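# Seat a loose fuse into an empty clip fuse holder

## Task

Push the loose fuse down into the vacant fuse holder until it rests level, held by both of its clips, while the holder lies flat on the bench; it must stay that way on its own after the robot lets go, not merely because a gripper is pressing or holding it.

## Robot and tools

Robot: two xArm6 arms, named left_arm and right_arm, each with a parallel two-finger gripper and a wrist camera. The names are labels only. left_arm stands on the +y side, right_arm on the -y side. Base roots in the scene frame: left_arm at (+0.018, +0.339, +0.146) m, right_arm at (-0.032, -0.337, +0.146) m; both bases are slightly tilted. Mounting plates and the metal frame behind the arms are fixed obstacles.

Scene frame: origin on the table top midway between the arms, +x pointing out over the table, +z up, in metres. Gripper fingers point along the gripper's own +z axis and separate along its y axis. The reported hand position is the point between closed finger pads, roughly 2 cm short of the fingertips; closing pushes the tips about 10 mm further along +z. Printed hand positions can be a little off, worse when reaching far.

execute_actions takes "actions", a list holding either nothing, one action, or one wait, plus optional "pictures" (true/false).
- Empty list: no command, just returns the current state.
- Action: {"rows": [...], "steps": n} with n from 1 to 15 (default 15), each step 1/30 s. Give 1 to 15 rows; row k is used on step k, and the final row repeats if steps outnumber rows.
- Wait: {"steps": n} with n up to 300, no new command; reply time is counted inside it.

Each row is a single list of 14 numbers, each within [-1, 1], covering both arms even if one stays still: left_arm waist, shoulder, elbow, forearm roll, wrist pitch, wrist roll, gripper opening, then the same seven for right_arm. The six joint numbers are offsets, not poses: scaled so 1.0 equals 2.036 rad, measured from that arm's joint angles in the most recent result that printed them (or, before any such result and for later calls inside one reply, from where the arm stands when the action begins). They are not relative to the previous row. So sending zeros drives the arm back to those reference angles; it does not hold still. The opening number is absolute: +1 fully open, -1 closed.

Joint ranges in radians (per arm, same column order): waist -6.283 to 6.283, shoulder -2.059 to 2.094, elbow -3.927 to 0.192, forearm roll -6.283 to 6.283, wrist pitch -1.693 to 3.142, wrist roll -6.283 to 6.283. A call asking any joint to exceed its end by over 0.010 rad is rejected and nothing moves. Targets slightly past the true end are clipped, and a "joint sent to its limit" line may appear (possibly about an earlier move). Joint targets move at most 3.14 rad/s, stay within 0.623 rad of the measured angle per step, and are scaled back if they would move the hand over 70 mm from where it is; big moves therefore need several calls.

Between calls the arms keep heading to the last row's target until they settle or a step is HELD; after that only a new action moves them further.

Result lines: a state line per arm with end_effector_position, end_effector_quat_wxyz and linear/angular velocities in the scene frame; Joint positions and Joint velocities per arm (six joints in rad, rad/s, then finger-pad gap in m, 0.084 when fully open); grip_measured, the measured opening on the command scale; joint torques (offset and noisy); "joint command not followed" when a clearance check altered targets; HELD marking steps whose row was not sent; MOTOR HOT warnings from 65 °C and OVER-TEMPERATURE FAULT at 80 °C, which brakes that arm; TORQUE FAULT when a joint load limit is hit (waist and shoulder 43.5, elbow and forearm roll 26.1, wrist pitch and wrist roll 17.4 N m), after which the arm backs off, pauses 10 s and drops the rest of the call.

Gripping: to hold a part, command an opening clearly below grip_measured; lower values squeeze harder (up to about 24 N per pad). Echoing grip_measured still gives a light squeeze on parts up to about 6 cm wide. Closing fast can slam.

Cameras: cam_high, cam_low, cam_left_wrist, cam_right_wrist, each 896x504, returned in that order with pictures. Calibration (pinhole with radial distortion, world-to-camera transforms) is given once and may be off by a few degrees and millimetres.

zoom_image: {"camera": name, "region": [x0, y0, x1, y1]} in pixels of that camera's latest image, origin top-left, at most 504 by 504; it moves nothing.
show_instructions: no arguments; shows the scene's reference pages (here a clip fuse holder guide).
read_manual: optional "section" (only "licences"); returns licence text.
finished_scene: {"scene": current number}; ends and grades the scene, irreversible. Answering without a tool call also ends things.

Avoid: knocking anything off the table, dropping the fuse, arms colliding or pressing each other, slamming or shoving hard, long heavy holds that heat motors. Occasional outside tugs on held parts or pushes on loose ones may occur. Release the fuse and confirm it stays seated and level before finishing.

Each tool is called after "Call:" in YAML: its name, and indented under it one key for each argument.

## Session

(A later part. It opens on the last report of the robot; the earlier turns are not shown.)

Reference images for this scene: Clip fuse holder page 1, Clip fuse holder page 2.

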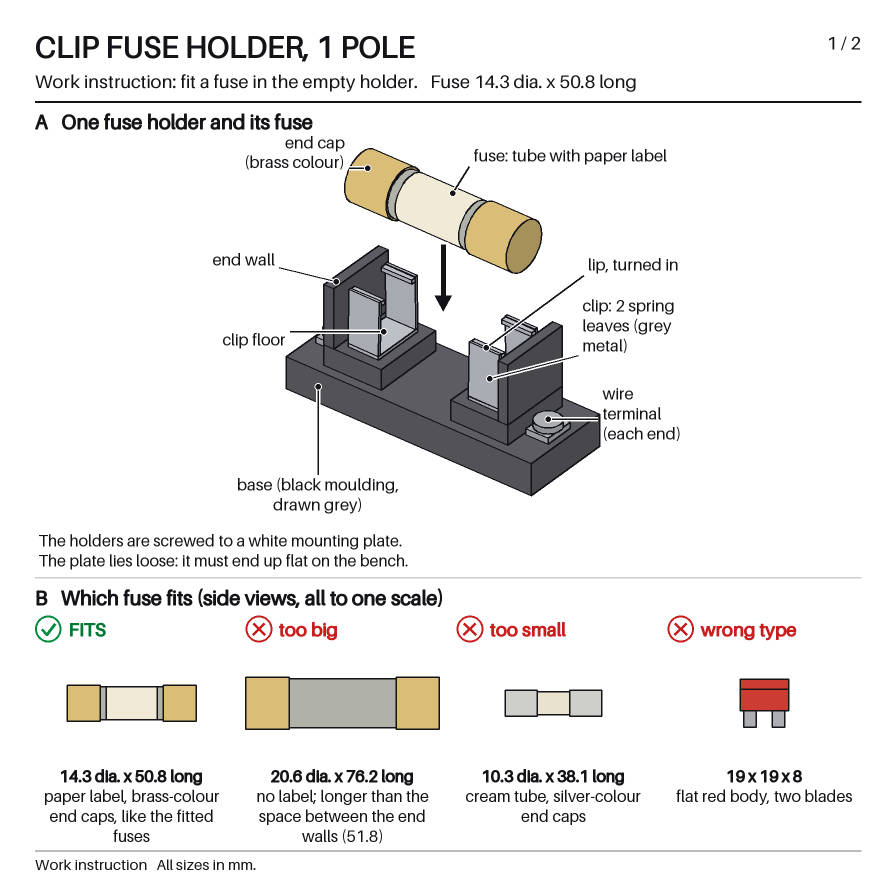

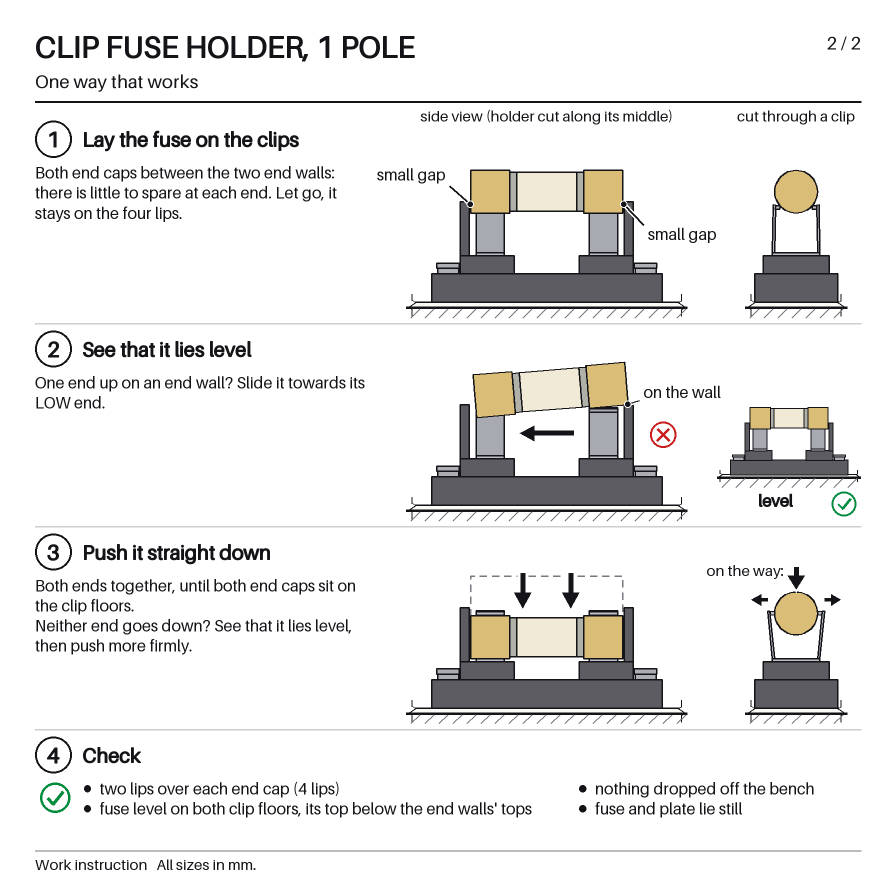

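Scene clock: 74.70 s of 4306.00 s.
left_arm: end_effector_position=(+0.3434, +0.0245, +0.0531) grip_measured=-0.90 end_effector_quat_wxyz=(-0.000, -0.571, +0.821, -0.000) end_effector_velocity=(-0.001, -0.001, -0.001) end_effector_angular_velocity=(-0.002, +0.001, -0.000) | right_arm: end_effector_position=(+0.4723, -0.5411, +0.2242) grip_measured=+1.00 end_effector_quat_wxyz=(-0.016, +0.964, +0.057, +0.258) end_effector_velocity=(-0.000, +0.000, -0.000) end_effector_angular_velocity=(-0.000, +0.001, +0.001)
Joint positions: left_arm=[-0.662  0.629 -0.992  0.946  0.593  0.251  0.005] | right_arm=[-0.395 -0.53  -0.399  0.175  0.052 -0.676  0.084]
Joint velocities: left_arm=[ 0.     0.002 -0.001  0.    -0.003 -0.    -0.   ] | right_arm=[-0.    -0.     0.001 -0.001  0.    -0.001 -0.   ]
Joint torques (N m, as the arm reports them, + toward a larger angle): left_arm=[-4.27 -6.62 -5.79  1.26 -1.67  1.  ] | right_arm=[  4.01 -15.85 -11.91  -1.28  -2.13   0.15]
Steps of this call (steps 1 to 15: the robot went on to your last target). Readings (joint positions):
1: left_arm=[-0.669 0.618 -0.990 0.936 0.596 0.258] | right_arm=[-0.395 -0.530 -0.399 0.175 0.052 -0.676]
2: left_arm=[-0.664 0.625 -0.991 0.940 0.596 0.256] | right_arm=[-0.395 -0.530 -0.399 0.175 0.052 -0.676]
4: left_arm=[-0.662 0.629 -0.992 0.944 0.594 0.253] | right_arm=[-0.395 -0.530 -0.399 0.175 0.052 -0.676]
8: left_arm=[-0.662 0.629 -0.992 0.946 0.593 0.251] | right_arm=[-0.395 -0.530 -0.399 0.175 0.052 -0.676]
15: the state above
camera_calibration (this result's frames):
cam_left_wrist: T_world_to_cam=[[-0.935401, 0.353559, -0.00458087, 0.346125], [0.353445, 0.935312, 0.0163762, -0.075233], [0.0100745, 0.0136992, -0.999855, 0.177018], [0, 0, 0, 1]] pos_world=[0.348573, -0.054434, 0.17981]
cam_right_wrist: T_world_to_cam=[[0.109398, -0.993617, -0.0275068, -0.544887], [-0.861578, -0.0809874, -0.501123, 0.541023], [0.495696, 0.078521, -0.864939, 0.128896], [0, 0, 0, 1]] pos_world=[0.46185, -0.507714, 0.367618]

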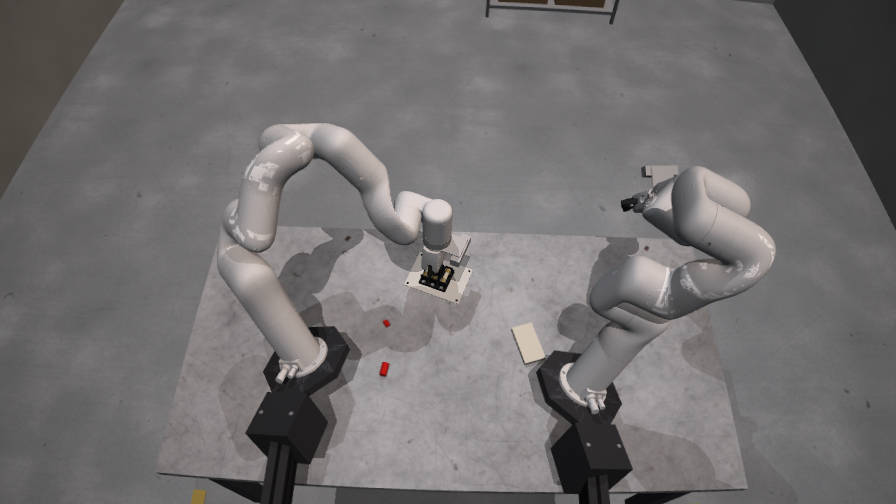

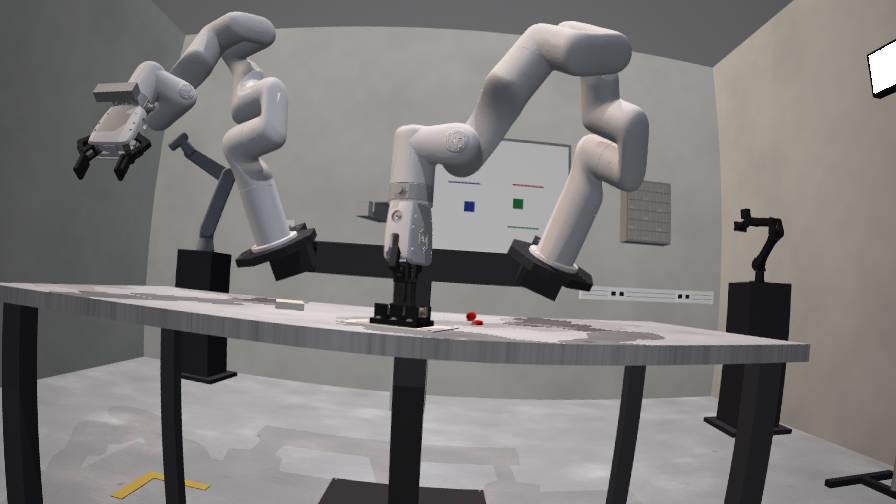

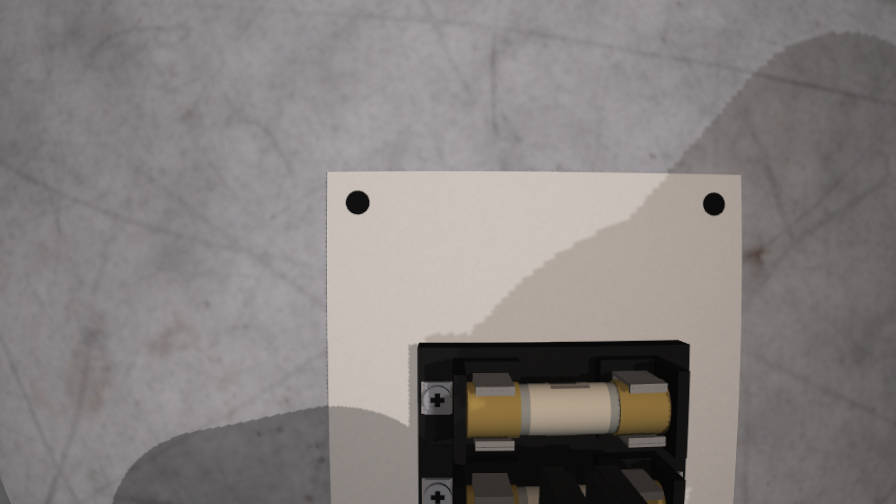

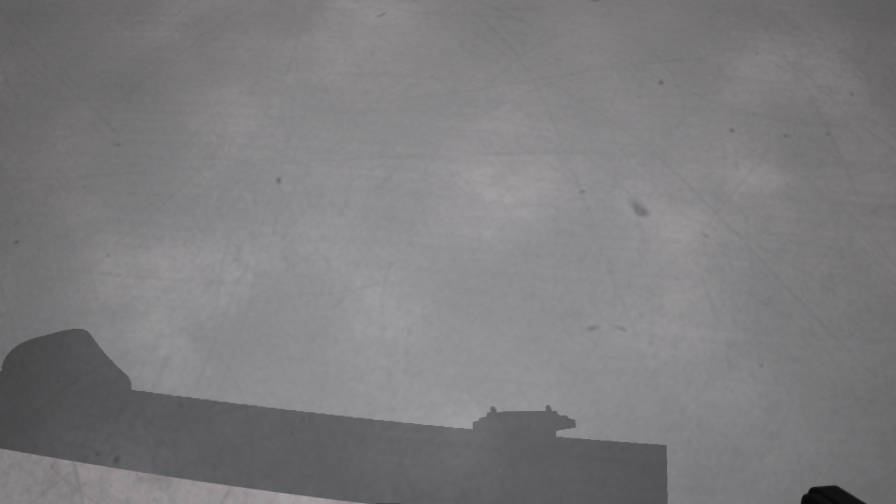

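Call:
execute_actions:
  actions:
    - {"rows":[[-0.006,-0.013,0.005,-0.013,0.007,0.008,-0.87,0,0,0,0,0,0,1],[-0.013,-0.026,0.01,-0.025,0.013,0.016,-0.87,0,0,0,0,0,0,1],[-0.026,-0.051,0.02,-0.05,0.027,0.033,-0.87,0,0,0,0,0,0,1]]}

Call:
zoom_image:
  camera: "cam_low"
  region: [350, 270, 450, 335]

Scene clock: 77.37 s of 4306.00 s.
left_arm: end_effector_position=(+0.3412, +0.0256, +0.0910) grip_measured=-0.89 end_effector_quat_wxyz=(-0.001, -0.569, +0.822, +0.002) end_effector_velocity=(-0.000, -0.000, +0.005) end_effector_angular_velocity=(-0.001, -0.001, +0.000) | right_arm: end_effector_position=(+0.4723, -0.5411, +0.2242) grip_measured=+1.00 end_effector_quat_wxyz=(-0.016, +0.964, +0.057, +0.258) end_effector_velocity=(+0.000, +0.000, +0.000) end_effector_angular_velocity=(-0.000, -0.000, +0.001)
Joint positions: left_arm=[-0.713  0.529 -0.951  0.846  0.648  0.317  0.005] | right_arm=[-0.395 -0.53  -0.399  0.175  0.052 -0.676  0.084]
Joint velocities: left_arm=[-0.007 -0.013  0.004 -0.011  0.007  0.006  0.   ] | right_arm=[ 0.     0.    -0.001 -0.     0.    -0.001 -0.   ]
Joint torques (N m, as the arm reports them, + toward a larger angle): left_arm=[ -8.83 -16.19  -7.97   0.15  -1.46   1.05] | right_arm=[  3.97 -15.84 -12.27  -1.27  -1.65  -0.3 ]
Steps of this call (steps 1 to 15: the robot went on to your last target; steps 16 to 65: nothing new was sent; steps 66 to 80: all 15 steps of this action). Readings (joint positions):
66: left_arm=[-0.662 0.630 -0.992 0.946 0.592 0.251] | right_arm=[-0.395 -0.530 -0.399 0.175 0.052 -0.676]
67: left_arm=[-0.662 0.628 -0.991 0.944 0.594 0.253] | right_arm=[-0.395 -0.530 -0.399 0.175 0.052 -0.676]
69: left_arm=[-0.669 0.615 -0.982 0.924 0.604 0.266] | right_arm=[-0.395 -0.530 -0.399 0.175 0.052 -0.676]
73: left_arm=[-0.704 0.548 -0.958 0.863 0.637 0.306] | right_arm=[-0.395 -0.530 -0.399 0.175 0.052 -0.676]
80: the state above
camera_calibration (this result's frames):
cam_left_wrist: T_world_to_cam=[[-0.934075, 0.357075, -0.00103939, 0.342975], [0.357004, 0.933941, 0.0173975, -0.077468], [0.00718293, 0.0158795, -0.999848, 0.21584], [0, 0, 0, 1]] pos_world=[0.346471, -0.0535448, 0.217512]
cam_right_wrist: T_world_to_cam=[[0.109398, -0.993617, -0.0275066, -0.544887], [-0.861578, -0.0809875, -0.501123, 0.541024], [0.495697, 0.0785208, -0.864939, 0.128896], [0, 0, 0, 1]] pos_world=[0.46185, -0.507714, 0.367618]

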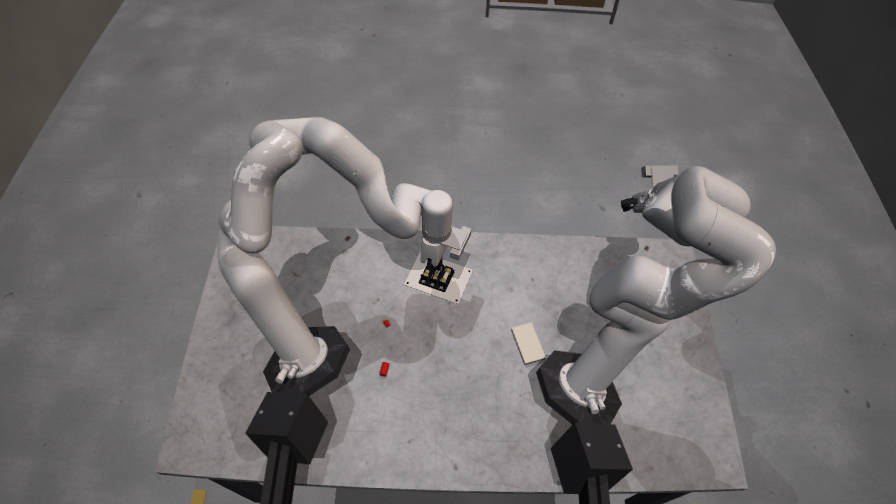

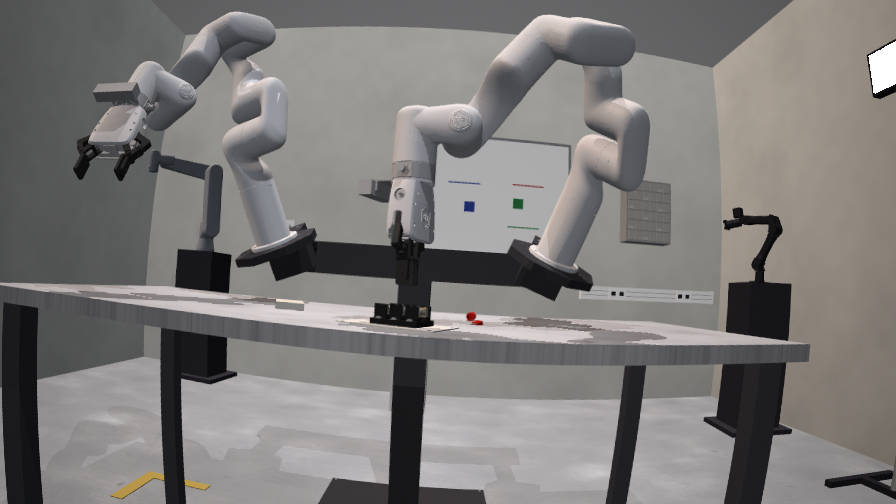

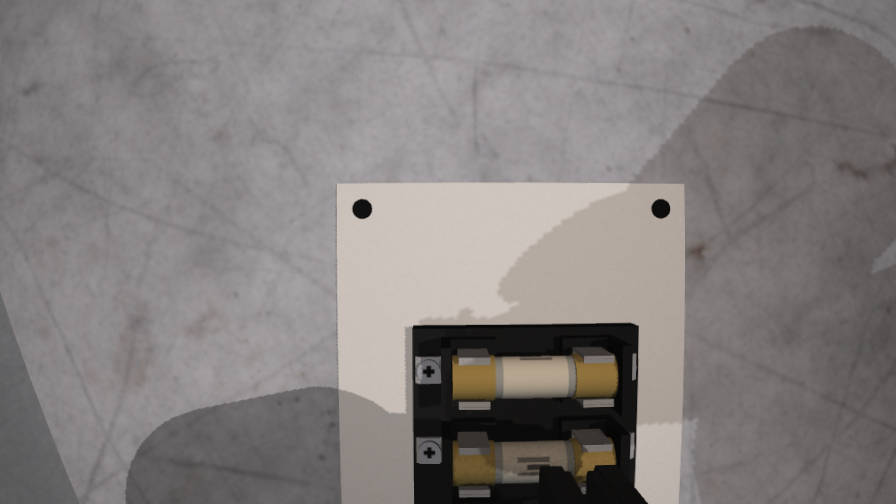

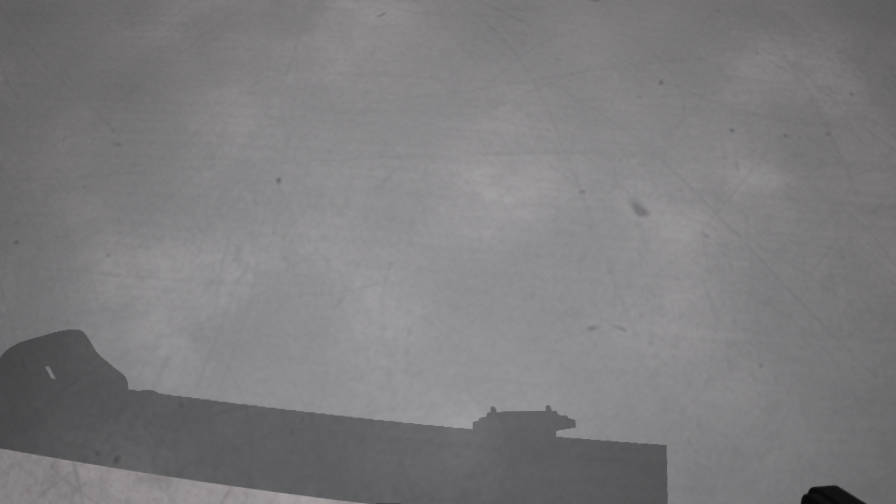

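Region (350, 270, 450, 335) of cam_low's 896x504 image, scaled by 5.040, with more detail than that image has; it fills the top 328 rows of this view, and the rest is white.

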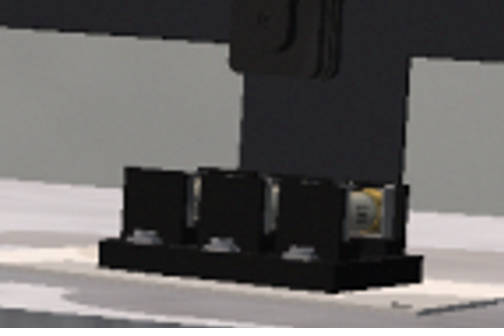

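Call:
finished_scene:
  scene: 2

The scene is finished: the task was done.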